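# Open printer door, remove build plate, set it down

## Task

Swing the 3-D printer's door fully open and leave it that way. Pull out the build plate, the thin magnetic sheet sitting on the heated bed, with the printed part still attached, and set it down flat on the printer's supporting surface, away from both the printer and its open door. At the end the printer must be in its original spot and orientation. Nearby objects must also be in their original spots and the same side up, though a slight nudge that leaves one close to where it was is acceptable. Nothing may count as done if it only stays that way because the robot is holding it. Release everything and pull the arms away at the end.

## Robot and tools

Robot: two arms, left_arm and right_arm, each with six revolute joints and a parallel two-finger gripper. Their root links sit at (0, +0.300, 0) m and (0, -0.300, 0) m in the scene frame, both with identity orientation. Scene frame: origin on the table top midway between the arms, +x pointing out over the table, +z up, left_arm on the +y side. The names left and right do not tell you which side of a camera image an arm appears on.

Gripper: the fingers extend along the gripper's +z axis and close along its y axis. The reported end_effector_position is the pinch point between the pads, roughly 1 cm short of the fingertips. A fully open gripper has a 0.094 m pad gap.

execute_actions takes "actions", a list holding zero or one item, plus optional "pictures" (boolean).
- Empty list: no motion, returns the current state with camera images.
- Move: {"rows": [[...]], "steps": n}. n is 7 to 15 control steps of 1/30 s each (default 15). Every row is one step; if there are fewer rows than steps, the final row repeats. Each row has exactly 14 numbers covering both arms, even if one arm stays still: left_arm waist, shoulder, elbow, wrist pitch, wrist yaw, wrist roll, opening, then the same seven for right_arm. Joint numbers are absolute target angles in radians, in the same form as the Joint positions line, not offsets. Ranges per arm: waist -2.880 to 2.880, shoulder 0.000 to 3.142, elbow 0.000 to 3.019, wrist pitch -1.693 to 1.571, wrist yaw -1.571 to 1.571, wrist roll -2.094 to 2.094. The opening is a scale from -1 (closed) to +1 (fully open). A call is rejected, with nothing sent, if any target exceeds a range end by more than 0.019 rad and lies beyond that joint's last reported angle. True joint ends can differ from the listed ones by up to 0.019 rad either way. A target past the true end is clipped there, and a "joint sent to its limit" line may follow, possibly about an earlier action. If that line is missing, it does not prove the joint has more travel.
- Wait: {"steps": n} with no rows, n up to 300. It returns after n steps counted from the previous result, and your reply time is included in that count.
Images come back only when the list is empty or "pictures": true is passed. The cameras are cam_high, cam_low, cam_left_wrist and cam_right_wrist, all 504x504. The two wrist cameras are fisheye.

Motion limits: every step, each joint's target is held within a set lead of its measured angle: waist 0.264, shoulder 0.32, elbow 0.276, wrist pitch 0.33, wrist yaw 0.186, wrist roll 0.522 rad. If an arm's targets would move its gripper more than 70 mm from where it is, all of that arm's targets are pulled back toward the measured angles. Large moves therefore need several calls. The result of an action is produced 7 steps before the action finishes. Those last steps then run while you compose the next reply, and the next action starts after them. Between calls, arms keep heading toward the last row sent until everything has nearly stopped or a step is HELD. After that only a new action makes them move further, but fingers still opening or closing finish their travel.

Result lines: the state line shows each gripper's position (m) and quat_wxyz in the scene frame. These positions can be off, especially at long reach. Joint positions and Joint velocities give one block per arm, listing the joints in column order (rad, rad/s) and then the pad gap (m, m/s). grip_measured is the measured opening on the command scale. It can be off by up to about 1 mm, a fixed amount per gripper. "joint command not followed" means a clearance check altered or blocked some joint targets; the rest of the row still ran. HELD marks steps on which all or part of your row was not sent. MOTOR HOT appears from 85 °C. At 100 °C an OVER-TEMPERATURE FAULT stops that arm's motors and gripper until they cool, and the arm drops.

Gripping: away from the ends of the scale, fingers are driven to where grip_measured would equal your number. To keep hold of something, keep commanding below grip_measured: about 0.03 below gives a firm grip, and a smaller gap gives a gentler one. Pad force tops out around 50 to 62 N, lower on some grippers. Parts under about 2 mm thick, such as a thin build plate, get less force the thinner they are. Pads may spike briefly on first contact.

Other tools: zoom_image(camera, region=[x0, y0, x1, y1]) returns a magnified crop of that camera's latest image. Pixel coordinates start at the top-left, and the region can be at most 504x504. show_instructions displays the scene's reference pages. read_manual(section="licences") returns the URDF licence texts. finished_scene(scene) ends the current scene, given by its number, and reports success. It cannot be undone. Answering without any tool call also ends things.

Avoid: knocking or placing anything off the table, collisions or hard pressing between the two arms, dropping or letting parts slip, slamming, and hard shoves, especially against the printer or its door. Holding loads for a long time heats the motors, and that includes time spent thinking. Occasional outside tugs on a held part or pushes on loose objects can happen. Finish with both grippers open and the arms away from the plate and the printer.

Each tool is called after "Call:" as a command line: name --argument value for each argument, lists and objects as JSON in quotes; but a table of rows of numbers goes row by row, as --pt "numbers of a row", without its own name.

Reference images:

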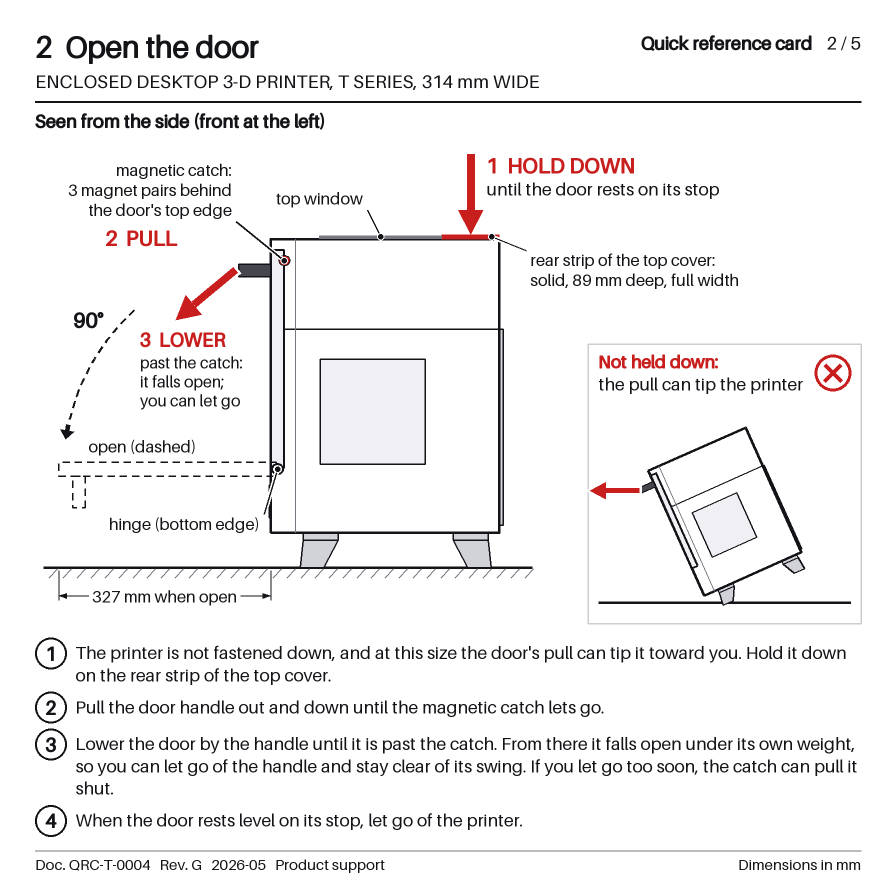

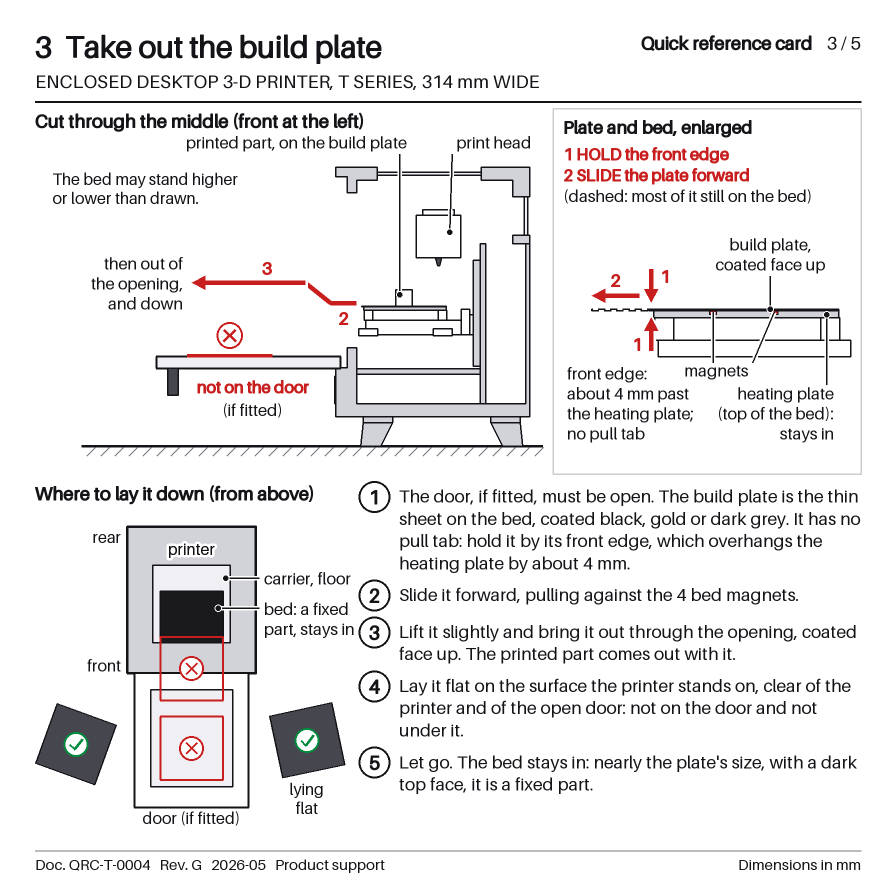

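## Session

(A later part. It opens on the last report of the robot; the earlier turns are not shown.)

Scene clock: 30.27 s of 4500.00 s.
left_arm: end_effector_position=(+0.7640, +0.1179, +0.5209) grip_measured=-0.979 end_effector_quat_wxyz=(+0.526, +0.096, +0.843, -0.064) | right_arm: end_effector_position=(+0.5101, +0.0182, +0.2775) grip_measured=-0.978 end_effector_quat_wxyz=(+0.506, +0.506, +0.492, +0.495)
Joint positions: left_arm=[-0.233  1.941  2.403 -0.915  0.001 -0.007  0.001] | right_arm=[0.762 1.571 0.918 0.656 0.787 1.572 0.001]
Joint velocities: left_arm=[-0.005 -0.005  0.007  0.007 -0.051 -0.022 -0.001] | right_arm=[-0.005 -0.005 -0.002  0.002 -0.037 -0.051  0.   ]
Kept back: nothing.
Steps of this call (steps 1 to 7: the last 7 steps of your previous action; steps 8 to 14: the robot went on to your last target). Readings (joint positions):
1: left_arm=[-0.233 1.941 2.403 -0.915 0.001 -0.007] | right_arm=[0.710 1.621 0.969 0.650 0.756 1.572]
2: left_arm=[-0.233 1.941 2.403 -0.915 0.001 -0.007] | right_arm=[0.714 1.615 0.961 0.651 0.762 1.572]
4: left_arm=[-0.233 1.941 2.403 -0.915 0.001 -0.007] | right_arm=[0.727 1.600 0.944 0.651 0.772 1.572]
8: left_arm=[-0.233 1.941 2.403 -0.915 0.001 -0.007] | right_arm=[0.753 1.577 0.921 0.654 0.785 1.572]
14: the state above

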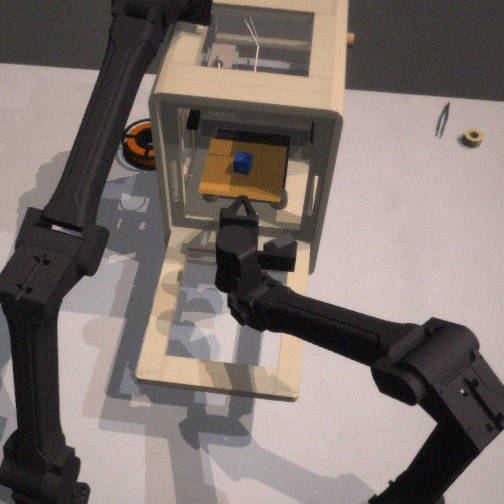

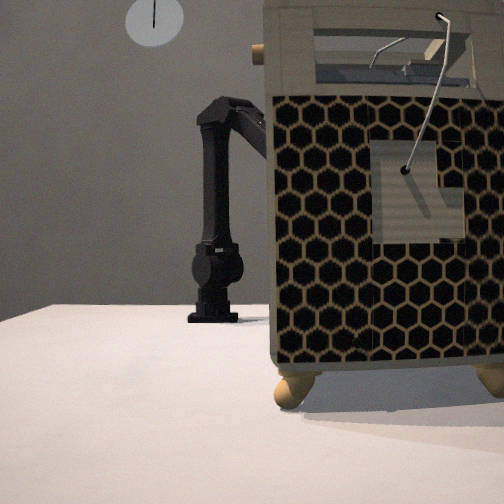

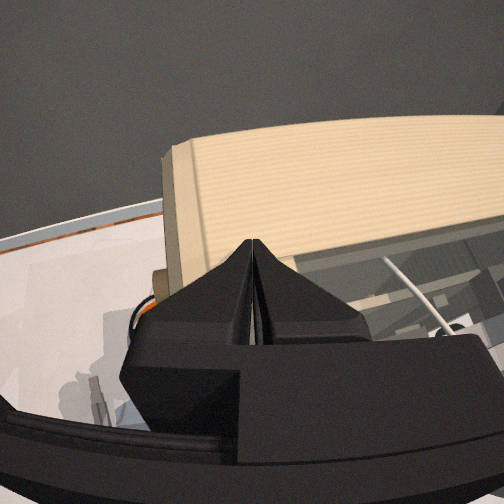

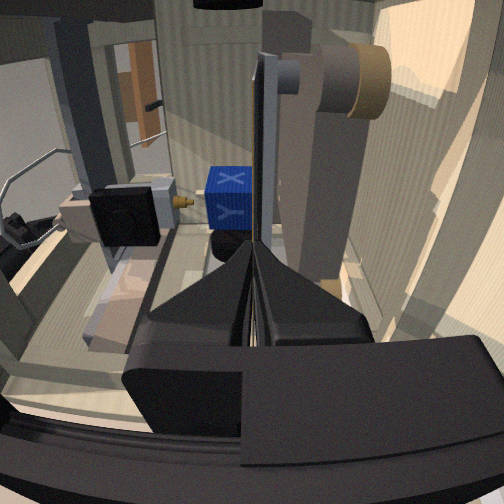

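Call:
execute_actions --actions '[{"rows":[[-0.23,1.96,2.4,-0.93,0,0,-1,0.765,1.56,0.93,0.67,0.787,1.57,-0.95],[-0.23,1.94,2.42,-0.92,0,0,-1,0.76,1.57,0.94,0.66,0.787,1.57,-0.91],[-0.23,1.92,2.44,-0.91,0,0,-1,0.76,1.58,0.95,0.65,0.787,1.57,-0.87],[-0.23,1.91,2.44,-0.91,0,0,-1,0.755,1.585,0.955,0.645,0.787,1.57,-0.8],[-0.23,1.9,2.44,-0.91,0,0,-1,0.75,1.59,0.96,0.64,0.787,1.57,-0.7],[-0.23,1.89,2.44,-0.91,0,0,-1,0.75,1.595,0.963,0.64,0.787,1.57,-0.6],[-0.23,1.88,2.44,-0.91,0,0,-1,0.75,1.6,0.967,0.64,0.785,1.57,-0.55],[-0.23,1.87,2.44,-0.91,0,0,-1,0.747,1.606,0.974,0.639,0.783,1.57,-0.55],[-0.23,1.86,2.44,-0.91,0,0,-1,0.744,1.612,0.982,0.638,0.781,1.57,-0.55],[-0.23,1.85,2.44,-0.91,0,0,-1,0.741,1.618,0.99,0.637,0.779,1.57,-0.55],[-0.23,1.84,2.44,-0.91,0,0,-1,0.738,1.624,0.998,0.636,0.777,1.57,-0.55],[-0.23,1.83,2.44,-0.91,0,0,-1,0.735,1.63,1.006,0.635,0.775,1.57,-0.55],[-0.23,1.82,2.44,-0.91,0,0,-1,0.732,1.636,1.013,0.634,0.773,1.57,-0.55],[-0.23,1.81,2.44,-0.91,0,0,-1,0.728,1.642,1.02,0.634,0.771,1.57,-0.55],[-0.23,1.8,2.44,-0.91,0,0,-1,0.724,1.648,1.027,0.634,0.769,1.57,-0.55]]}]'

Call:
execute_actions --actions '[{"steps":17}]' --pictures true

Scene clock: 31.30 s of 4500.00 s.
left_arm: end_effector_position=(+0.7607, +0.1187, +0.5277) grip_measured=-0.979 end_effector_quat_wxyz=(+0.530, +0.096, +0.840, -0.065) | right_arm: end_effector_position=(+0.5103, +0.0183, +0.2772) grip_measured=-0.560 end_effector_quat_wxyz=(+0.506, +0.506, +0.493, +0.495)
Joint positions: left_arm=[-0.233  1.933  2.403 -0.915  0.001 -0.007  0.001] | right_arm=[0.762 1.572 0.918 0.656 0.787 1.572 0.021]
Joint velocities: left_arm=[-0.015 -0.093 -0.002  0.007 -0.007 -0.022 -0.   ] | right_arm=[-0.015  0.034  0.007  0.007 -0.066  0.007  0.016]
Steps of this call (steps 1 to 23: the robot went on to your last target; steps 24 to 31: the first 8 steps of this action). Readings (joint positions):
24: left_arm=[-0.233 1.941 2.403 -0.915 0.001 -0.007] | right_arm=[0.762 1.571 0.918 0.656 0.787 1.572]
25: left_arm=[-0.233 1.940 2.403 -0.915 0.001 -0.007] | right_arm=[0.762 1.571 0.918 0.656 0.787 1.572]
27: left_arm=[-0.233 1.938 2.403 -0.915 0.001 -0.007] | right_arm=[0.762 1.571 0.918 0.656 0.787 1.572]
31: the state above

Scene clock: 31.87 s of 4500.00 s.
left_arm: end_effector_position=(+0.7034, +0.1323, +0.6243) grip_measured=-0.979 end_effector_quat_wxyz=(+0.584, +0.092, +0.803, -0.071) | right_arm: end_effector_position=(+0.5360, +0.0216, +0.2745) grip_measured=-0.552 end_effector_quat_wxyz=(+0.509, +0.510, +0.489, +0.492)
Joint positions: left_arm=[-0.233  1.801  2.403 -0.915  0.001 -0.007  0.001] | right_arm=[0.734 1.628 0.98  0.651 0.772 1.572 0.021]
Joint velocities: left_arm=[-0.005 -0.112 -0.002  0.007  0.022  0.081 -0.001] | right_arm=[ 0.005  0.005 -0.017 -0.002  0.037 -0.022 -0.001]
Kept back: nothing.
Steps of this call (steps 1 to 7: the last 7 steps of your previous action; steps 8 to 17: the robot went on to your last target). Readings (joint positions):
1: left_arm=[-0.233 1.929 2.403 -0.915 0.001 -0.007] | right_arm=[0.762 1.574 0.920 0.656 0.786 1.572]
2: left_arm=[-0.233 1.925 2.403 -0.915 0.001 -0.007] | right_arm=[0.762 1.577 0.924 0.656 0.784 1.572]
4: left_arm=[-0.233 1.913 2.403 -0.915 0.001 -0.007] | right_arm=[0.758 1.590 0.938 0.655 0.780 1.572]
8: left_arm=[-0.233 1.880 2.403 -0.915 0.001 -0.007] | right_arm=[0.746 1.618 0.972 0.652 0.772 1.572]
17: the state above

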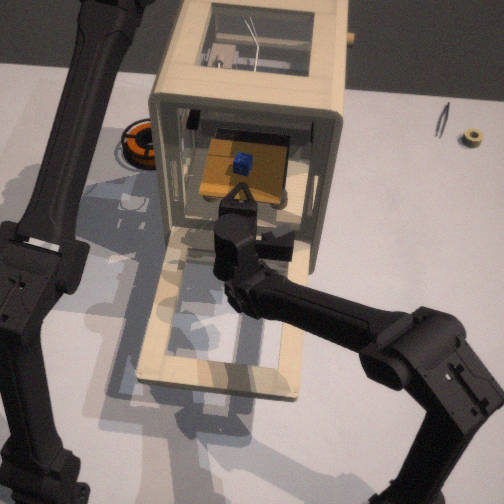

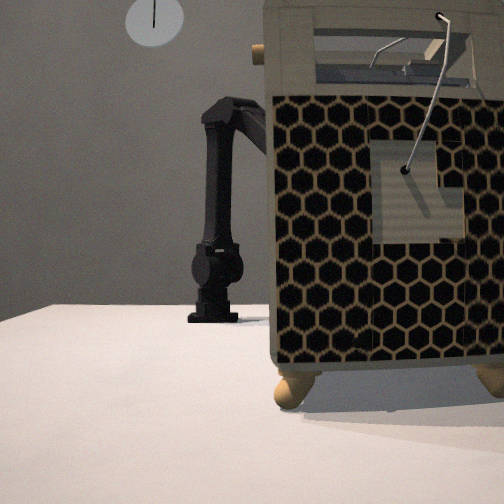

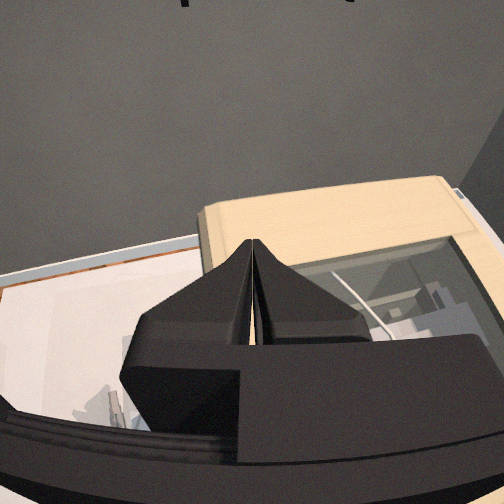

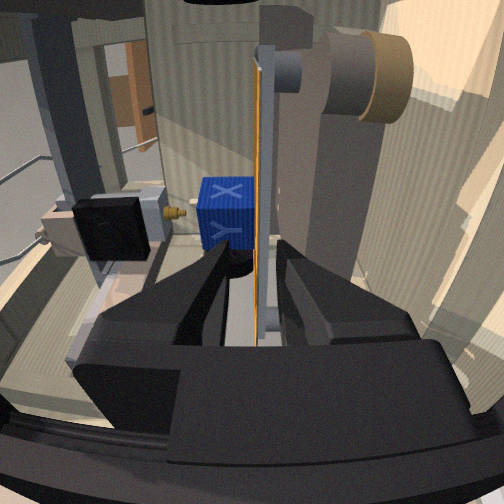

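Call:
execute_actions --actions '[{"rows":[[-0.22,1.78,2.42,-0.91,0,0,-1,0.73,1.64,1.02,0.64,0.77,1.57,-0.65],[-0.2,1.76,2.4,-0.91,0,0,-1,0.73,1.64,1.02,0.64,0.77,1.57,-0.75],[-0.18,1.74,2.38,-0.91,0,0,-1,0.73,1.64,1.02,0.64,0.77,1.57,-0.85],[-0.16,1.72,2.36,-0.91,0,0,-1,0.73,1.64,1.02,0.64,0.77,1.57,-0.92],[-0.14,1.7,2.34,-0.91,0,0,-1,0.73,1.64,1.02,0.64,0.77,1.57,-0.96],[-0.12,1.68,2.32,-0.91,0,0,-1,0.73,1.64,1.02,0.64,0.77,1.57,-1],[-0.1,1.66,2.3,-0.91,0,0,-1,0.73,1.64,1.02,0.64,0.77,1.57,-1],[-0.08,1.64,2.28,-0.91,0,0,-1,0.73,1.63,1.02,0.65,0.77,1.57,-1],[-0.06,1.62,2.26,-0.91,0,0,-1,0.735,1.62,1.01,0.66,0.77,1.57,-1],[-0.04,1.6,2.24,-0.91,0,0,-1,0.74,1.61,1.0,0.67,0.772,1.57,-1],[-0.02,1.58,2.22,-0.91,0,0,-1,0.745,1.6,0.995,0.67,0.774,1.57,-1],[0,1.56,2.2,-0.91,0,0,-1,0.75,1.59,0.99,0.67,0.778,1.57,-1],[0.02,1.54,2.17,-0.91,0,0,-1,0.755,1.58,0.982,0.67,0.782,1.57,-1],[0.04,1.52,2.14,-0.91,0,0,-1,0.76,1.57,0.974,0.67,0.787,1.57,-1],[0.06,1.5,2.11,-0.91,0,0,-1,0.765,1.56,0.966,0.67,0.792,1.57,-1]]}]'

Call:
execute_actions --actions '[{"rows":[[0.07,1.48,2.08,-0.9,0,0,-1,0.771,1.55,0.956,0.67,0.798,1.57,-1],[0.08,1.46,2.05,-0.89,0,0,-1,0.778,1.54,0.946,0.67,0.805,1.57,-1],[0.09,1.44,2.02,-0.88,0,0,-1,0.785,1.53,0.936,0.67,0.812,1.57,-1],[0.1,1.42,1.99,-0.87,0,0,-1,0.792,1.52,0.926,0.67,0.819,1.57,-1],[0.1,1.4,1.96,-0.86,0,0,-1,0.799,1.51,0.916,0.67,0.826,1.57,-1],[0.1,1.38,1.93,-0.85,0,0,-1,0.806,1.5,0.906,0.67,0.833,1.57,-1],[0.1,1.36,1.9,-0.84,0,0,-1,0.813,1.49,0.896,0.67,0.84,1.57,-1],[0.1,1.34,1.87,-0.83,0,0,-1,0.82,1.48,0.885,0.67,0.847,1.57,-1],[0.1,1.32,1.84,-0.82,0,0,-1,0.827,1.47,0.874,0.67,0.854,1.57,-1],[0.1,1.3,1.81,-0.81,0,0,-1,0.835,1.46,0.863,0.67,0.862,1.57,-1],[0.1,1.28,1.78,-0.8,0,0,-1,0.846,1.449,0.851,0.67,0.873,1.57,-1],[0.1,1.26,1.75,-0.79,0,0,-1,0.858,1.438,0.839,0.67,0.885,1.57,-1],[0.1,1.24,1.72,-0.78,0,0,-1,0.871,1.427,0.827,0.67,0.898,1.57,-1],[0.1,1.22,1.69,-0.77,0,0,-1,0.884,1.416,0.815,0.67,0.911,1.57,-1],[0.1,1.2,1.66,-0.76,0,0,-1,0.897,1.405,0.803,0.67,0.924,1.57,-1]]}]'

Call:
execute_actions --actions '[{"steps":15}]' --pictures true

Scene clock: 33.10 s of 4500.00 s.
left_arm: end_effector_position=(+0.6951, +0.1831, +0.6215) grip_measured=-0.979 end_effector_quat_wxyz=(+0.578, +0.065, +0.812, -0.051) | right_arm: end_effector_position=(+0.5360, +0.0216, +0.2745) grip_measured=-0.976 end_effector_quat_wxyz=(+0.509, +0.510, +0.489, +0.492)
Joint positions: left_arm=[-0.166  1.742  2.324 -0.915  0.001 -0.007  0.001] | right_arm=[0.734 1.628 0.98  0.651 0.772 1.572 0.001]
Joint velocities: left_arm=[ 0.591 -0.405 -0.457  0.007  0.022 -0.022 -0.   ] | right_arm=[ 0.005 -0.005 -0.012  0.012 -0.11  -0.022  0.   ]
Steps of this call (steps 1 to 29: the robot went on to your last target; steps 30 to 37: the first 8 steps of this action). Readings (joint positions):
30: left_arm=[-0.233 1.798 2.403 -0.915 0.001 -0.007] | right_arm=[0.734 1.628 0.980 0.651 0.772 1.572]
31: left_arm=[-0.232 1.797 2.403 -0.915 0.001 -0.007] | right_arm=[0.734 1.628 0.980 0.651 0.772 1.572]
33: left_arm=[-0.224 1.789 2.390 -0.915 0.001 -0.007] | right_arm=[0.734 1.628 0.980 0.651 0.772 1.572]
37: the state above

Scene clock: 33.60 s of 4500.00 s.
left_arm: end_effector_position=(+0.5726, +0.3656, +0.6367) grip_measured=-0.979 end_effector_quat_wxyz=(+0.583, -0.050, +0.810, +0.032) | right_arm: end_effector_position=(+0.4941, +0.0176, +0.2845) grip_measured=-0.976 end_effector_quat_wxyz=(+0.511, +0.512, +0.484, +0.492)
Joint positions: left_arm=[ 0.114  1.382  1.933 -0.874 -0.002 -0.007  0.001] | right_arm=[0.791 1.54  0.899 0.651 0.838 1.572 0.001]
Joint velocities: left_arm=[-0.005 -0.757 -0.794  0.349  0.022 -0.051 -0.001] | right_arm=[ 0.269 -0.357 -0.266  0.012  0.183  0.007  0.   ]
Steps of this call (steps 1 to 7: the last 7 steps of your previous action; steps 8 to 15: the first 8 steps of this action). Readings (joint positions):
8: left_arm=[0.022 1.580 2.147 -0.914 0.001 -0.007] | right_arm=[0.741 1.617 0.970 0.651 0.789 1.572]
9: left_arm=[0.046 1.549 2.112 -0.914 0.001 -0.007] | right_arm=[0.746 1.609 0.961 0.651 0.795 1.572]
11: left_arm=[0.087 1.490 2.047 -0.909 -0.001 -0.007] | right_arm=[0.758 1.588 0.940 0.651 0.810 1.572]
15: the state above

Scene clock: 34.10 s of 4500.00 s.
left_arm: end_effector_position=(+0.5194, +0.3577, +0.6019) grip_measured=-0.979 end_effector_quat_wxyz=(+0.584, -0.048, +0.810, +0.031) | right_arm: end_effector_position=(+0.4338, +0.0211, +0.2918) grip_measured=-0.976 end_effector_quat_wxyz=(+0.506, +0.508, +0.487, +0.500)
Joint positions: left_arm=[ 0.111  1.2    1.666 -0.788 -0.002 -0.007  0.001] | right_arm=[0.895 1.43  0.797 0.651 0.922 1.572 0.001]
Joint velocities: left_arm=[-0.015 -0.015 -0.002  0.032 -0.037 -0.022 -0.001] | right_arm=[-0.005 -0.005 -0.007  0.012 -0.022 -0.037 -0.   ]
Kept back: nothing.
Steps of this call (steps 1 to 7: the last 7 steps of your previous action; steps 8 to 15: the robot went on to your last target). Readings (joint positions):
1: left_arm=[0.113 1.357 1.904 -0.864 -0.002 -0.007] | right_arm=[0.800 1.527 0.889 0.651 0.844 1.572]
2: left_arm=[0.112 1.333 1.875 -0.854 -0.002 -0.007] | right_arm=[0.809 1.515 0.879 0.651 0.851 1.572]
4: left_arm=[0.111 1.289 1.816 -0.833 -0.002 -0.007] | right_arm=[0.827 1.492 0.859 0.651 0.871 1.572]
8: left_arm=[0.111 1.216 1.698 -0.797 -0.002 -0.007] | right_arm=[0.868 1.447 0.812 0.651 0.918 1.572]
15: the state above

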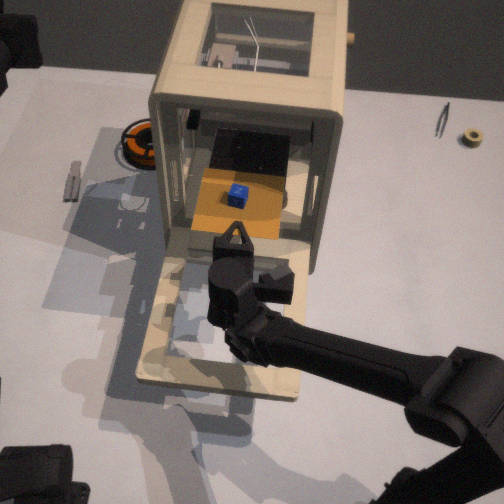

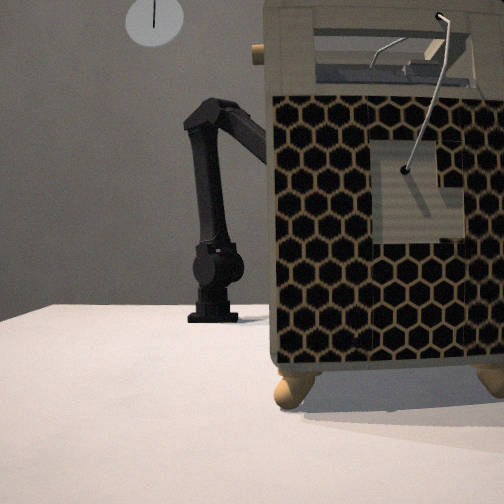

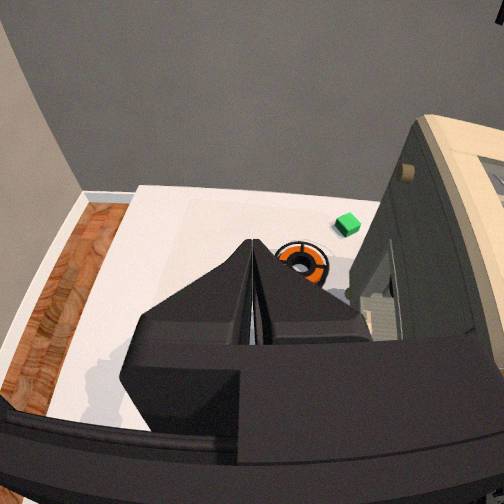

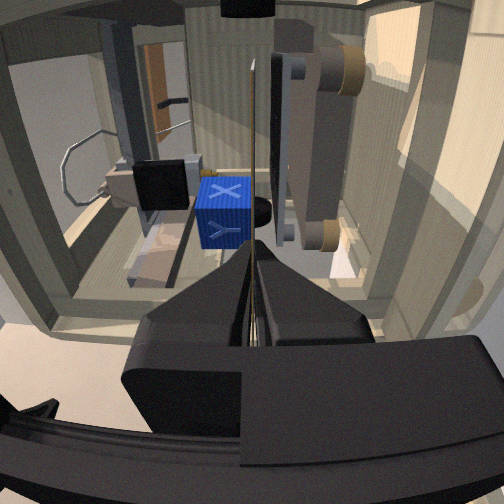

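Call:
execute_actions --actions '[{"rows":[[0.1,1.18,1.63,-0.75,0,0,-1,0.908,1.395,0.793,0.67,0.935,1.57,-1],[0.1,1.16,1.6,-0.74,0,0,-1,0.922,1.384,0.781,0.67,0.948,1.57,-1],[0.1,1.14,1.57,-0.73,0,0,-1,0.936,1.372,0.769,0.67,0.962,1.57,-1],[0.1,1.12,1.54,-0.72,0,0,-1,0.95,1.36,0.757,0.67,0.977,1.57,-1],[0.1,1.1,1.51,-0.71,0,0,-1,0.965,1.348,0.745,0.67,0.992,1.57,-1],[0.1,1.08,1.48,-0.7,0,0,-1,0.982,1.337,0.735,0.67,1.01,1.57,-1],[0.1,1.06,1.45,-0.69,0,0,-1,1.0,1.326,0.725,0.67,1.028,1.57,-1],[0.1,1.04,1.42,-0.68,0,0,-1,1.018,1.315,0.715,0.67,1.046,1.57,-1],[0.1,1.02,1.39,-0.67,0,0,-1,1.036,1.304,0.705,0.67,1.064,1.57,-1],[0.1,1.0,1.36,-0.66,0,0,-1,1.055,1.293,0.695,0.67,1.082,1.57,-1],[0.1,0.98,1.33,-0.65,0,0,-1,1.074,1.282,0.685,0.66,1.1,1.57,-1],[0.1,0.96,1.3,-0.64,0,0,-1,1.093,1.271,0.675,0.65,1.12,1.57,-1],[0.1,0.94,1.27,-0.63,0,0,-1,1.112,1.26,0.665,0.64,1.14,1.57,-1],[0.1,0.92,1.24,-0.62,0,0,-1,1.13,1.248,0.655,0.63,1.16,1.57,-1],[0.1,0.9,1.21,-0.61,0,0,-1,1.14,1.235,0.645,0.62,1.17,1.57,-1]]}]'

Call:
execute_actions --actions '[{"rows":[[0.1,0.88,1.18,-0.6,0,0,-1,1.14,1.215,0.638,0.61,1.17,1.57,-1],[0.1,0.86,1.15,-0.59,0,0,-1,1.14,1.19,0.629,0.595,1.17,1.57,-1],[0.1,0.84,1.12,-0.58,0,0,-1,1.14,1.16,0.618,0.575,1.17,1.57,-1],[0.1,0.82,1.09,-0.57,0,0,-1,1.14,1.13,0.607,0.555,1.17,1.57,-1],[0.1,0.8,1.06,-0.56,0,0,-1,1.14,1.1,0.596,0.535,1.17,1.57,-1],[0.1,0.78,1.03,-0.55,0,0,-1,1.14,1.07,0.585,0.515,1.17,1.57,-1],[0.1,0.76,1.0,-0.54,0,0,-1,1.14,1.04,0.574,0.495,1.17,1.57,-1],[0.1,0.74,0.97,-0.53,0,0,-1,1.14,1.01,0.563,0.475,1.17,1.57,-1],[0.1,0.72,0.94,-0.52,0,0,-1,1.14,0.98,0.552,0.455,1.17,1.57,-1],[0.1,0.7,0.91,-0.51,0,0,-1,1.14,0.95,0.541,0.435,1.17,1.57,-1],[0.1,0.68,0.88,-0.5,0,0,-1,1.135,0.92,0.53,0.415,1.17,1.57,-1],[0.1,0.66,0.85,-0.5,0,0,-1,1.13,0.89,0.519,0.395,1.17,1.57,-1],[0.1,0.64,0.82,-0.5,0,0,-1,1.12,0.86,0.508,0.375,1.17,1.57,-1],[0.1,0.62,0.79,-0.5,0,0,-1,1.11,0.83,0.497,0.355,1.17,1.57,-1],[0.1,0.6,0.76,-0.5,0,0,-1,1.1,0.8,0.486,0.335,1.17,1.57,-1]]}]'

Call:
execute_actions --actions '[{"rows":[[0.1,0.59,0.74,-0.5,0,0,-1,1.085,0.77,0.475,0.315,1.17,1.57,-1],[0.1,0.58,0.72,-0.5,0,0,-1,1.065,0.74,0.464,0.295,1.17,1.57,-1],[0.1,0.58,0.72,-0.5,0,0,-1,1.04,0.71,0.453,0.275,1.17,1.57,-1],[0.1,0.58,0.72,-0.5,0,0,-1,1.015,0.68,0.442,0.255,1.165,1.57,-1],[0.1,0.58,0.72,-0.5,0,0,-1,0.985,0.65,0.431,0.235,1.16,1.57,-1],[0.1,0.58,0.72,-0.5,0,0,-1,0.955,0.625,0.422,0.22,1.15,1.57,-1],[0.1,0.58,0.72,-0.5,0,0,-1,0.92,0.6,0.413,0.205,1.14,1.57,-1],[0.1,0.58,0.72,-0.5,0,0,-1,0.885,0.58,0.406,0.19,1.125,1.57,-1],[0.1,0.58,0.72,-0.5,0,0,-1,0.85,0.57,0.4,0.185,1.11,1.57,-1],[0.1,0.58,0.72,-0.5,0,0,-1,0.815,0.57,0.4,0.185,1.09,1.57,-1],[0.1,0.58,0.72,-0.5,0,0,-1,0.78,0.57,0.4,0.185,1.07,1.57,-1],[0.1,0.58,0.72,-0.5,0,0,-1,0.745,0.57,0.4,0.185,1.05,1.57,-1],[0.1,0.58,0.72,-0.5,0,0,-1,0.71,0.57,0.4,0.185,1.03,1.57,-1],[0.1,0.58,0.72,-0.5,0,0,-1,0.675,0.57,0.4,0.185,1.01,1.57,-1],[0.1,0.58,0.72,-0.5,0,0,-1,0.64,0.57,0.4,0.185,0.99,1.57,-1]]}]' --pictures true

Scene clock: 35.80 s of 4500.00 s.
left_arm: end_effector_position=(+0.4963, +0.3551, +0.5517) grip_measured=-0.979 end_effector_quat_wxyz=(+0.570, -0.049, +0.820, +0.030) | right_arm: end_effector_position=(+0.3985, +0.0101, +0.2835) grip_measured=-0.976 end_effector_quat_wxyz=(+0.517, +0.518, +0.482, +0.482)
Joint positions: left_arm=[ 0.111  1.106  1.476 -0.726 -0.002 -0.007  0.001] | right_arm=[0.958 1.379 0.727 0.651 1.028 1.572 0.001]
Joint velocities: left_arm=[-0.005 -0.562 -0.891  0.261 -0.022 -0.022  0.001] | right_arm=[ 0.571 -0.396 -0.344 -0.012  0.535  0.022 -0.   ]
Steps of this call (steps 1 to 15: the robot went on to your last target; steps 16 to 43: nothing new was sent; steps 44 to 51: the first 8 steps of this action). Readings (joint positions):
44: left_arm=[0.111 1.200 1.662 -0.783 -0.002 -0.007] | right_arm=[0.895 1.430 0.796 0.651 0.925 1.572]
45: left_arm=[0.111 1.195 1.651 -0.774 -0.002 -0.007] | right_arm=[0.896 1.430 0.794 0.651 0.933 1.572]
47: left_arm=[0.111 1.173 1.603 -0.756 -0.002 -0.007] | right_arm=[0.904 1.421 0.780 0.651 0.960 1.572]
51: the state above

Scene clock: 36.30 s of 4500.00 s.
left_arm: end_effector_position=(+0.3999, +0.3444, +0.4636) grip_measured=-0.979 end_effector_quat_wxyz=(+0.585, -0.048, +0.809, +0.031) | right_arm: end_effector_position=(+0.3036, -0.0160, +0.3065) grip_measured=-0.976 end_effector_quat_wxyz=(+0.506, +0.506, +0.495, +0.494)
Joint positions: left_arm=[ 0.111  0.776  1.032 -0.575 -0.002 -0.007  0.001] | right_arm=[1.143 1.105 0.577 0.525 1.166 1.572 0.001]
Joint velocities: left_arm=[ 0.005 -0.571 -0.847  0.31  -0.051 -0.095 -0.   ] | right_arm=[-0.005 -1.031 -0.31  -0.584  0.022  0.037 -0.   ]
Steps of this call (steps 1 to 7: the last 7 steps of your previous action; steps 8 to 15: the first 8 steps of this action). Readings (joint positions):
8: left_arm=[0.111 0.929 1.239 -0.646 -0.002 -0.007] | right_arm=[1.124 1.273 0.653 0.638 1.161 1.572]
9: left_arm=[0.111 0.905 1.210 -0.636 -0.002 -0.007] | right_arm=[1.135 1.258 0.643 0.629 1.163 1.572]
11: left_arm=[0.111 0.860 1.152 -0.615 -0.002 -0.007] | right_arm=[1.143 1.220 0.623 0.600 1.163 1.572]
15: the state above

Scene clock: 36.80 s of 4500.00 s.
left_arm: end_effector_position=(+0.3459, +0.3384, +0.3542) grip_measured=-0.979 end_effector_quat_wxyz=(+0.557, -0.049, +0.829, +0.030) | right_arm: end_effector_position=(+0.2863, -0.1628, +0.3294) grip_measured=-0.976 end_effector_quat_wxyz=(+0.540, +0.544, +0.448, +0.460)
Joint positions: left_arm=[ 0.111  0.579  0.717 -0.526 -0.002 -0.007  0.001] | right_arm=[0.963 0.635 0.417 0.235 1.14  1.572 0.001]
Joint velocities: left_arm=[-0.015 -0.005 -0.017  0.012 -0.037 -0.022  0.001] | right_arm=[-1.031 -0.786 -0.266 -0.491 -0.271  0.066  0.   ]
Steps of this call (steps 1 to 7: the last 7 steps of your previous action; steps 8 to 15: the first 8 steps of this action). Readings (joint positions):
8: left_arm=[0.111 0.625 0.791 -0.527 -0.002 -0.007] | right_arm=[1.128 0.836 0.496 0.370 1.167 1.572]
9: left_arm=[0.111 0.607 0.764 -0.527 -0.002 -0.007] | right_arm=[1.116 0.806 0.485 0.350 1.167 1.572]
11: left_arm=[0.111 0.583 0.727 -0.527 -0.002 -0.007] | right_arm=[1.080 0.748 0.462 0.309 1.167 1.572]
15: the state above

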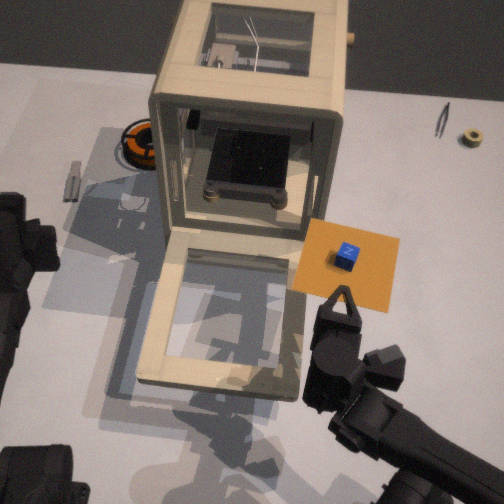

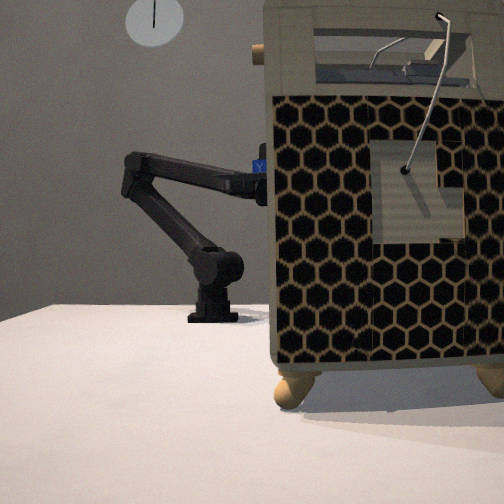

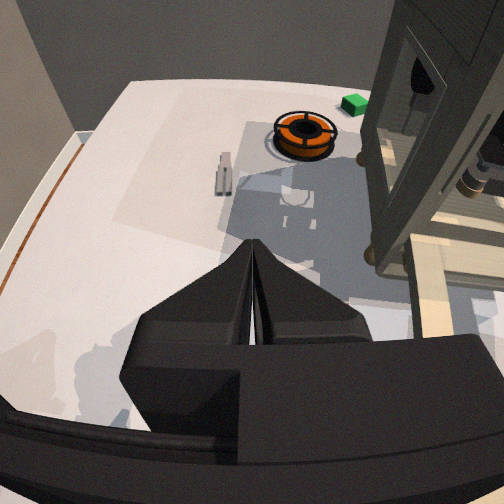

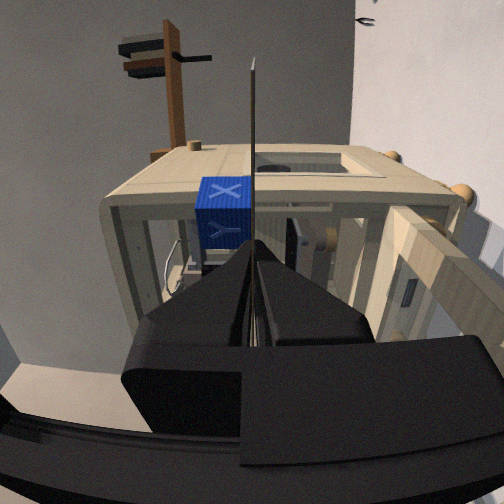

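Call:
execute_actions --actions '[{"rows":[[0.1,0.58,0.72,-0.5,0,0,-1,0.62,0.57,0.4,0.185,0.97,1.57,-1],[0.1,0.58,0.72,-0.5,0,0,-1,0.59,0.57,0.4,0.185,0.94,1.57,-1],[0.1,0.58,0.72,-0.5,0,0,-1,0.55,0.57,0.4,0.185,0.9,1.57,-1],[0.1,0.58,0.72,-0.5,0,0,-1,0.51,0.57,0.4,0.185,0.86,1.57,-1],[0.1,0.58,0.72,-0.5,0,0,-1,0.47,0.57,0.4,0.185,0.82,1.57,-1],[0.1,0.58,0.72,-0.5,0,0,-1,0.43,0.57,0.4,0.185,0.78,1.57,-1],[0.1,0.58,0.72,-0.5,0,0,-1,0.39,0.57,0.4,0.185,0.74,1.57,-1],[0.1,0.58,0.72,-0.5,0,0,-1,0.35,0.57,0.41,0.19,0.7,1.57,-1],[0.1,0.58,0.72,-0.5,0,0,-1,0.31,0.58,0.42,0.2,0.66,1.57,-1],[0.1,0.58,0.72,-0.5,0,0,-1,0.27,0.59,0.43,0.21,0.62,1.57,-1],[0.1,0.58,0.72,-0.5,0,0,-1,0.23,0.61,0.44,0.22,0.58,1.57,-1],[0.1,0.58,0.72,-0.5,0,0,-1,0.19,0.63,0.445,0.235,0.54,1.57,-1],[0.1,0.58,0.72,-0.5,0,0,-1,0.15,0.65,0.45,0.25,0.5,1.57,-1],[0.1,0.58,0.72,-0.5,0,0,-1,0.11,0.675,0.455,0.265,0.46,1.57,-1],[0.1,0.58,0.72,-0.5,0,0,-1,0.07,0.7,0.46,0.28,0.42,1.57,-1]]}]'

Call:
execute_actions --actions '[{"rows":[[0.1,0.58,0.72,-0.5,0,0,-1,0.035,0.73,0.467,0.3,0.38,1.57,-1],[0.1,0.58,0.72,-0.5,0,0,-1,0,0.765,0.474,0.32,0.34,1.57,-1],[0.1,0.58,0.72,-0.5,0,0,-1,-0.03,0.8,0.481,0.34,0.3,1.57,-1],[0.1,0.58,0.72,-0.5,0,0,-1,-0.055,0.835,0.488,0.36,0.26,1.57,-1],[0.1,0.58,0.72,-0.5,0,0,-1,-0.075,0.87,0.495,0.38,0.22,1.57,-1],[0.1,0.58,0.72,-0.5,0,0,-1,-0.09,0.905,0.502,0.4,0.19,1.57,-1],[0.1,0.58,0.72,-0.5,0,0,-1,-0.1,0.94,0.509,0.42,0.16,1.57,-1],[0.1,0.58,0.72,-0.5,0,0,-1,-0.1,0.975,0.516,0.44,0.13,1.57,-1],[0.1,0.58,0.72,-0.5,0,0,-1,-0.1,1.01,0.523,0.46,0.1,1.57,-1],[0.1,0.58,0.72,-0.5,0,0,-1,-0.1,1.045,0.53,0.48,0.08,1.57,-1],[0.1,0.58,0.72,-0.5,0,0,-1,-0.1,1.08,0.537,0.5,0.06,1.57,-1],[0.1,0.58,0.72,-0.5,0,0,-1,-0.1,1.115,0.544,0.52,0.04,1.57,-1],[0.1,0.58,0.72,-0.5,0,0,-1,-0.1,1.15,0.551,0.54,0.02,1.57,-1],[0.1,0.58,0.72,-0.5,0,0,-1,-0.1,1.185,0.558,0.56,0.01,1.57,-1],[0.1,0.58,0.72,-0.5,0,0,-1,-0.1,1.22,0.565,0.58,0,1.57,-1]]}]'

Call:
execute_actions --actions '[{"rows":[[0.1,0.58,0.72,-0.5,0,0,-1,-0.1,1.255,0.573,0.595,0,1.57,-1],[0.1,0.58,0.72,-0.5,0,0,-1,-0.1,1.29,0.581,0.61,0,1.57,-1],[0.1,0.58,0.72,-0.5,0,0,-1,-0.1,1.325,0.589,0.625,0,1.57,-1],[0.1,0.58,0.72,-0.5,0,0,-1,-0.1,1.36,0.597,0.64,0,1.57,-1],[0.1,0.58,0.72,-0.5,0,0,-1,-0.1,1.395,0.605,0.655,0,1.57,-1],[0.1,0.58,0.72,-0.5,0,0,-1,-0.1,1.43,0.613,0.67,0,1.57,-1],[0.1,0.58,0.72,-0.5,0,0,-1,-0.1,1.46,0.621,0.685,0,1.57,-1],[0.1,0.58,0.72,-0.5,0,0,-1,-0.1,1.49,0.629,0.7,0,1.57,-1],[0.1,0.58,0.72,-0.5,0,0,-1,-0.1,1.52,0.637,0.715,0,1.57,-1],[0.1,0.58,0.72,-0.5,0,0,-1,-0.1,1.545,0.645,0.73,0,1.57,-1],[0.1,0.58,0.72,-0.5,0,0,-1,-0.1,1.57,0.65,0.745,0,1.57,-1],[0.1,0.58,0.72,-0.5,0,0,-1,-0.1,1.59,0.655,0.76,0,1.57,-1],[0.1,0.58,0.72,-0.5,0,0,-1,-0.1,1.61,0.66,0.77,0,1.57,-1],[0.1,0.58,0.72,-0.5,0,0,-1,-0.1,1.63,0.66,0.78,0,1.57,-1],[0.1,0.58,0.72,-0.5,0,0,-1,-0.1,1.645,0.66,0.79,0,1.57,-1]]}]'

Call:
execute_actions --actions '[{"steps":16}]' --pictures true

Scene clock: 38.53 s of 4500.00 s.
left_arm: end_effector_position=(+0.3460, +0.3384, +0.3544) grip_measured=-0.979 end_effector_quat_wxyz=(+0.557, -0.049, +0.828, +0.030) | right_arm: end_effector_position=(+0.3360, -0.2682, +0.3294) grip_measured=-0.976 end_effector_quat_wxyz=(+0.569, +0.566, +0.414, +0.430)
Joint positions: left_arm=[ 0.111  0.579  0.717 -0.525 -0.002 -0.007  0.001] | right_arm=[0.445 0.569 0.394 0.196 0.737 1.572 0.001]
Joint velocities: left_arm=[ 0.005 -0.005  0.002  0.012 -0.066 -0.037 -0.   ] | right_arm=[-1.382 -0.015 -0.002  0.007 -0.93   0.007 -0.001]
Steps of this call (steps 1 to 7: the last 7 steps of your previous action; steps 8 to 30: the robot went on to your last target; steps 31 to 44: nothing new was sent; steps 45 to 52: the first 8 steps of this action). Readings (joint positions):
45: left_arm=[0.111 0.579 0.717 -0.525 -0.002 -0.007] | right_arm=[0.637 0.569 0.394 0.196 0.987 1.572]
46: left_arm=[0.111 0.579 0.717 -0.525 -0.002 -0.007] | right_arm=[0.633 0.569 0.394 0.196 0.967 1.572]
48: left_arm=[0.111 0.579 0.717 -0.525 -0.002 -0.007] | right_arm=[0.602 0.569 0.394 0.196 0.894 1.572]
52: the state above

Scene clock: 39.03 s of 4500.00 s.
left_arm: end_effector_position=(+0.3460, +0.3384, +0.3544) grip_measured=-0.979 end_effector_quat_wxyz=(+0.557, -0.049, +0.828, +0.030) | right_arm: end_effector_position=(+0.4197, -0.3652, +0.2643) grip_measured=-0.976 end_effector_quat_wxyz=(+0.528, +0.588, +0.464, +0.401)
Joint positions: left_arm=[ 0.111  0.579  0.717 -0.525 -0.002 -0.007  0.001] | right_arm=[-0.087  0.911  0.43   0.357  0.164  1.572  0.001]
Joint velocities: left_arm=[-0.005 -0.015 -0.007 -0.012  0.007 -0.066 -0.   ] | right_arm=[-0.366  1.089  0.242  0.579 -0.623 -0.051  0.001]
Steps of this call (steps 1 to 7: the last 7 steps of your previous action; steps 8 to 15: the first 8 steps of this action). Readings (joint positions):
8: left_arm=[0.111 0.579 0.717 -0.525 -0.002 -0.007] | right_arm=[0.111 0.662 0.394 0.233 0.419 1.572]
9: left_arm=[0.111 0.579 0.717 -0.525 -0.002 -0.007] | right_arm=[0.074 0.692 0.396 0.248 0.379 1.572]
11: left_arm=[0.111 0.579 0.717 -0.525 -0.002 -0.007] | right_arm=[0.004 0.761 0.402 0.282 0.300 1.572]
15: the state above

Scene clock: 39.53 s of 4500.00 s.
left_arm: end_effector_position=(+0.3460, +0.3384, +0.3544) grip_measured=-0.979 end_effector_quat_wxyz=(+0.557, -0.049, +0.828, +0.030) | right_arm: end_effector_position=(+0.5188, -0.3526, +0.1661) grip_measured=-0.976 end_effector_quat_wxyz=(+0.459, +0.583, +0.526, +0.414)
Joint positions: left_arm=[ 0.111  0.579  0.717 -0.525 -0.002 -0.007  0.001] | right_arm=[-0.099  1.427  0.561  0.629  0.003  1.572  0.001]
Joint velocities: left_arm=[-0.005 -0.005 -0.017  0.002  0.007  0.037 -0.   ] | right_arm=[-0.005  0.982  0.232  0.442  0.022  0.007 -0.   ]
Steps of this call (steps 1 to 7: the last 7 steps of your previous action; steps 8 to 15: the first 8 steps of this action). Readings (joint positions):
8: left_arm=[0.111 0.579 0.717 -0.525 -0.002 -0.007] | right_arm=[-0.099 1.186 0.498 0.518 0.006 1.572]
9: left_arm=[0.111 0.579 0.717 -0.525 -0.002 -0.007] | right_arm=[-0.099 1.220 0.507 0.536 0.003 1.572]
11: left_arm=[0.111 0.579 0.717 -0.525 -0.002 -0.007] | right_arm=[-0.099 1.289 0.525 0.569 0.003 1.572]
15: the state above

Scene clock: 40.07 s of 4500.00 s.
left_arm: end_effector_position=(+0.3460, +0.3384, +0.3544) grip_measured=-0.979 end_effector_quat_wxyz=(+0.557, -0.049, +0.828, +0.030) | right_arm: end_effector_position=(+0.5461, -0.3553, +0.1004) grip_measured=-0.976 end_effector_quat_wxyz=(+0.442, +0.597, +0.538, +0.399)
Joint positions: left_arm=[ 0.111  0.579  0.717 -0.525 -0.002 -0.007  0.001] | right_arm=[-0.099  1.655  0.611  0.748  0.003  1.572  0.001]
Joint velocities: left_arm=[-0.015 -0.005 -0.007  0.017 -0.022 -0.007  0.001] | right_arm=[-0.005 -0.015  0.007  0.017  0.007  0.007 -0.001]
Kept back: nothing.
Steps of this call (steps 1 to 7: the last 7 steps of your previous action; steps 8 to 16: the robot went on to your last target). Readings (joint positions):
1: left_arm=[0.111 0.579 0.717 -0.525 -0.002 -0.007] | right_arm=[-0.099 1.460 0.569 0.644 0.003 1.572]
2: left_arm=[0.111 0.579 0.717 -0.525 -0.002 -0.007] | right_arm=[-0.099 1.492 0.577 0.658 0.003 1.572]
4: left_arm=[0.111 0.579 0.717 -0.525 -0.002 -0.007] | right_arm=[-0.099 1.549 0.591 0.686 0.003 1.572]
8: left_arm=[0.111 0.579 0.717 -0.525 -0.002 -0.007] | right_arm=[-0.099 1.632 0.609 0.733 0.003 1.572]
16: the state above

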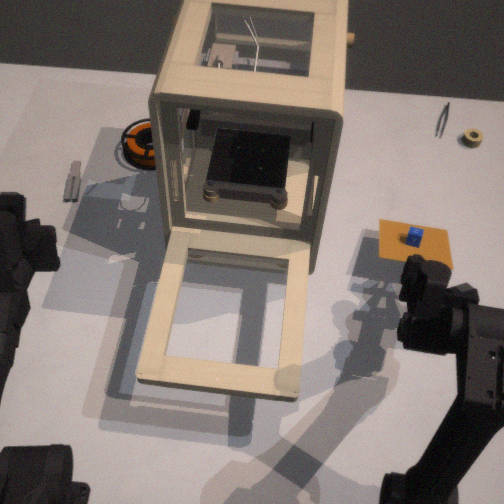

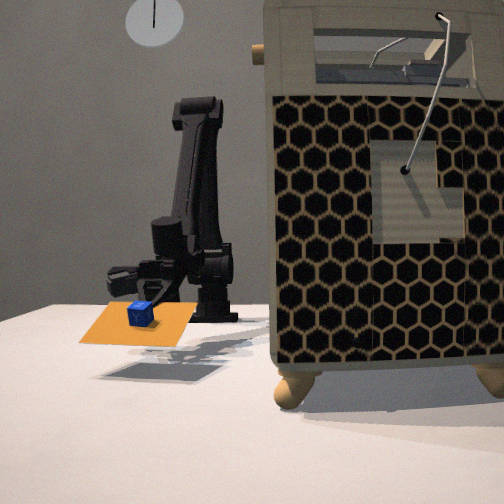

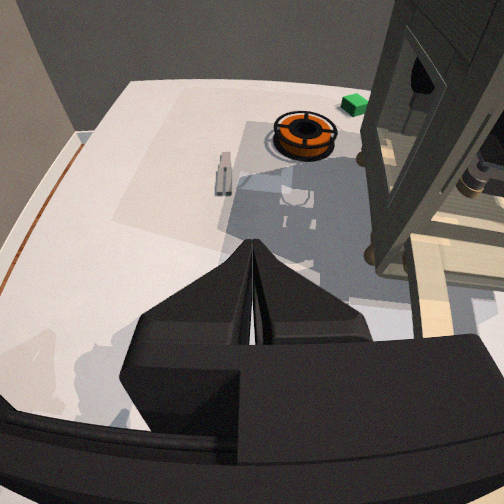

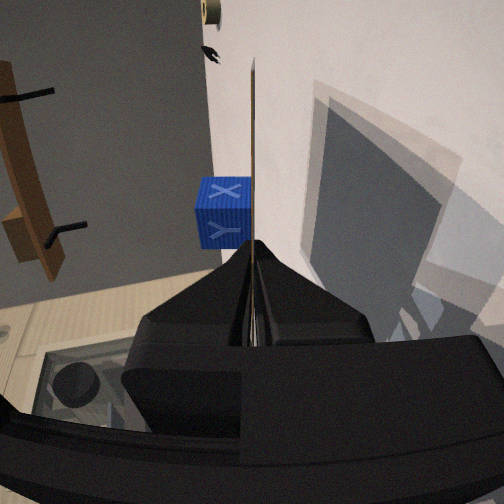

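Call:
execute_actions --actions '[{"rows":[[0.1,0.58,0.72,-0.5,0,0,-1,-0.1,1.665,0.65,0.795,0,1.57,-1],[0.1,0.58,0.72,-0.5,0,0,-1,-0.1,1.675,0.65,0.8,0,1.57,-1],[0.1,0.58,0.72,-0.5,0,0,-1,-0.1,1.685,0.65,0.81,0,1.57,-1],[0.1,0.58,0.72,-0.5,0,0,-1,-0.1,1.695,0.65,0.82,0,1.57,-1],[0.1,0.58,0.72,-0.5,0,0,-1,-0.1,1.705,0.65,0.83,0,1.57,-1],[0.1,0.58,0.72,-0.5,0,0,-1,-0.1,1.715,0.65,0.84,0,1.57,-1],[0.1,0.58,0.72,-0.5,0,0,-1,-0.1,1.725,0.65,0.85,0,1.57,-1],[0.1,0.58,0.72,-0.5,0,0,-1,-0.1,1.735,0.65,0.86,0,1.57,-1],[0.1,0.58,0.72,-0.5,0,0,-1,-0.1,1.745,0.65,0.87,0,1.57,-1],[0.1,0.58,0.72,-0.5,0,0,-1,-0.1,1.755,0.65,0.88,0,1.57,-1],[0.1,0.58,0.72,-0.5,0,0,-1,-0.1,1.765,0.65,0.89,0,1.57,-1],[0.1,0.58,0.72,-0.5,0,0,-1,-0.1,1.775,0.65,0.9,0,1.57,-1],[0.1,0.58,0.72,-0.5,0,0,-1,-0.1,1.783,0.65,0.91,0,1.57,-1],[0.1,0.58,0.72,-0.5,0,0,-1,-0.1,1.79,0.65,0.92,0,1.57,-1],[0.1,0.58,0.72,-0.5,0,0,-1,-0.1,1.797,0.65,0.925,0,1.57,-1]]}]'

Call:
execute_actions --actions '[{"steps":15}]' --pictures true

Scene clock: 40.80 s of 4500.00 s.
left_arm: end_effector_position=(+0.3460, +0.3384, +0.3544) grip_measured=-0.979 end_effector_quat_wxyz=(+0.557, -0.049, +0.828, +0.030) | right_arm: end_effector_position=(+0.5486, -0.3556, +0.0915) grip_measured=-0.976 end_effector_quat_wxyz=(+0.446, +0.594, +0.535, +0.403)
Joint positions: left_arm=[ 0.111  0.579  0.717 -0.525 -0.002 -0.007  0.001] | right_arm=[-0.099  1.696  0.612  0.803  0.003  1.572  0.001]
Joint velocities: left_arm=[ 0.005 -0.005  0.007 -0.012  0.007  0.022  0.   ] | right_arm=[-0.005  0.347 -0.017  0.276 -0.007 -0.037  0.   ]
Steps of this call (steps 1 to 14: the robot went on to your last target; steps 15 to 22: the first 8 steps of this action). Readings (joint positions):
15: left_arm=[0.111 0.579 0.717 -0.525 -0.002 -0.007] | right_arm=[-0.099 1.655 0.612 0.750 0.003 1.572]
16: left_arm=[0.111 0.579 0.717 -0.525 -0.002 -0.007] | right_arm=[-0.099 1.655 0.612 0.752 0.003 1.572]
18: left_arm=[0.111 0.579 0.717 -0.525 -0.002 -0.007] | right_arm=[-0.099 1.661 0.612 0.765 0.003 1.572]
22: the state above

Scene clock: 41.30 s of 4500.00 s.
left_arm: end_effector_position=(+0.3460, +0.3384, +0.3544) grip_measured=-0.979 end_effector_quat_wxyz=(+0.557, -0.049, +0.828, +0.030) | right_arm: end_effector_position=(+0.5488, -0.3556, +0.0577) grip_measured=-0.976 end_effector_quat_wxyz=(+0.440, +0.598, +0.539, +0.397)
Joint positions: left_arm=[ 0.111  0.579  0.717 -0.525 -0.002 -0.007  0.001] | right_arm=[-0.099  1.796  0.612  0.883  0.003  1.572  0.001]
Joint velocities: left_arm=[-0.015 -0.005  0.002  0.007 -0.022  0.037  0.001] | right_arm=[-0.005 -0.005  0.007  0.012 -0.022  0.007  0.001]
Kept back: nothing.
Steps of this call (steps 1 to 7: the last 7 steps of your previous action; steps 8 to 15: the robot went on to your last target). Readings (joint positions):
1: left_arm=[0.111 0.579 0.717 -0.525 -0.002 -0.007] | right_arm=[-0.099 1.708 0.612 0.812 0.003 1.572]
2: left_arm=[0.111 0.579 0.717 -0.525 -0.002 -0.007] | right_arm=[-0.099 1.720 0.612 0.821 0.003 1.572]
4: left_arm=[0.111 0.579 0.717 -0.525 -0.002 -0.007] | right_arm=[-0.099 1.746 0.612 0.839 0.003 1.572]
8: left_arm=[0.111 0.579 0.717 -0.525 -0.002 -0.007] | right_arm=[-0.099 1.786 0.612 0.872 0.003 1.572]
15: the state above

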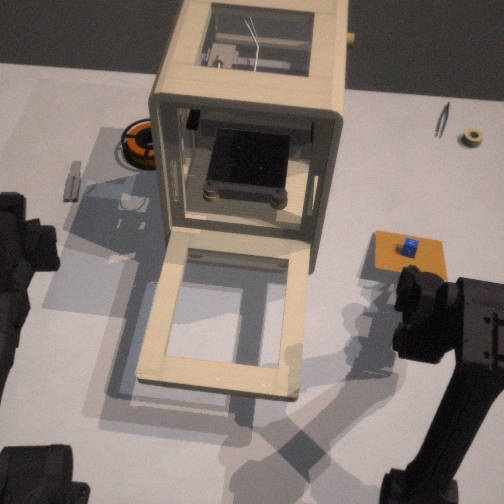

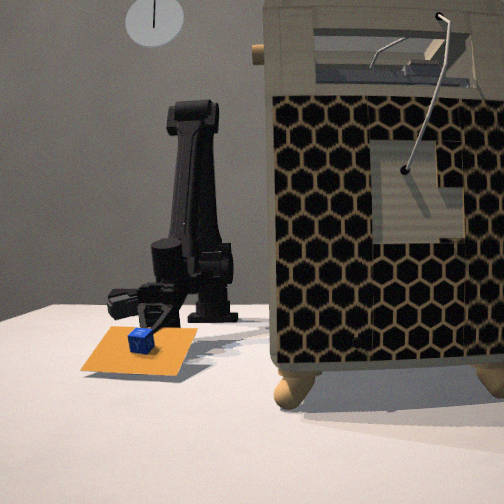

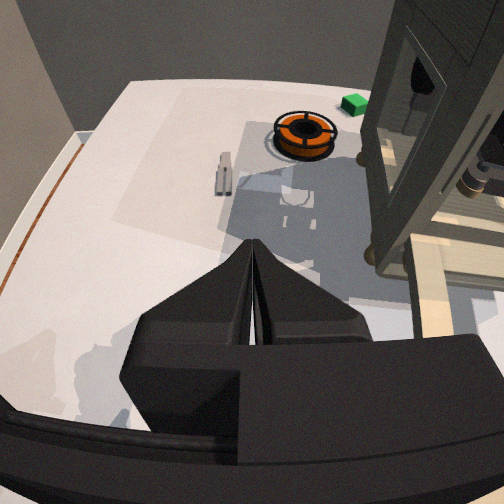

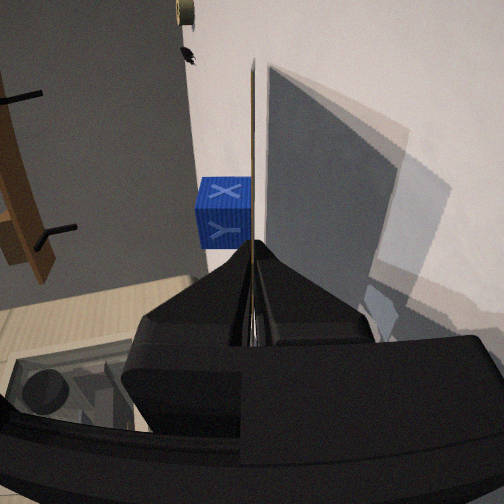

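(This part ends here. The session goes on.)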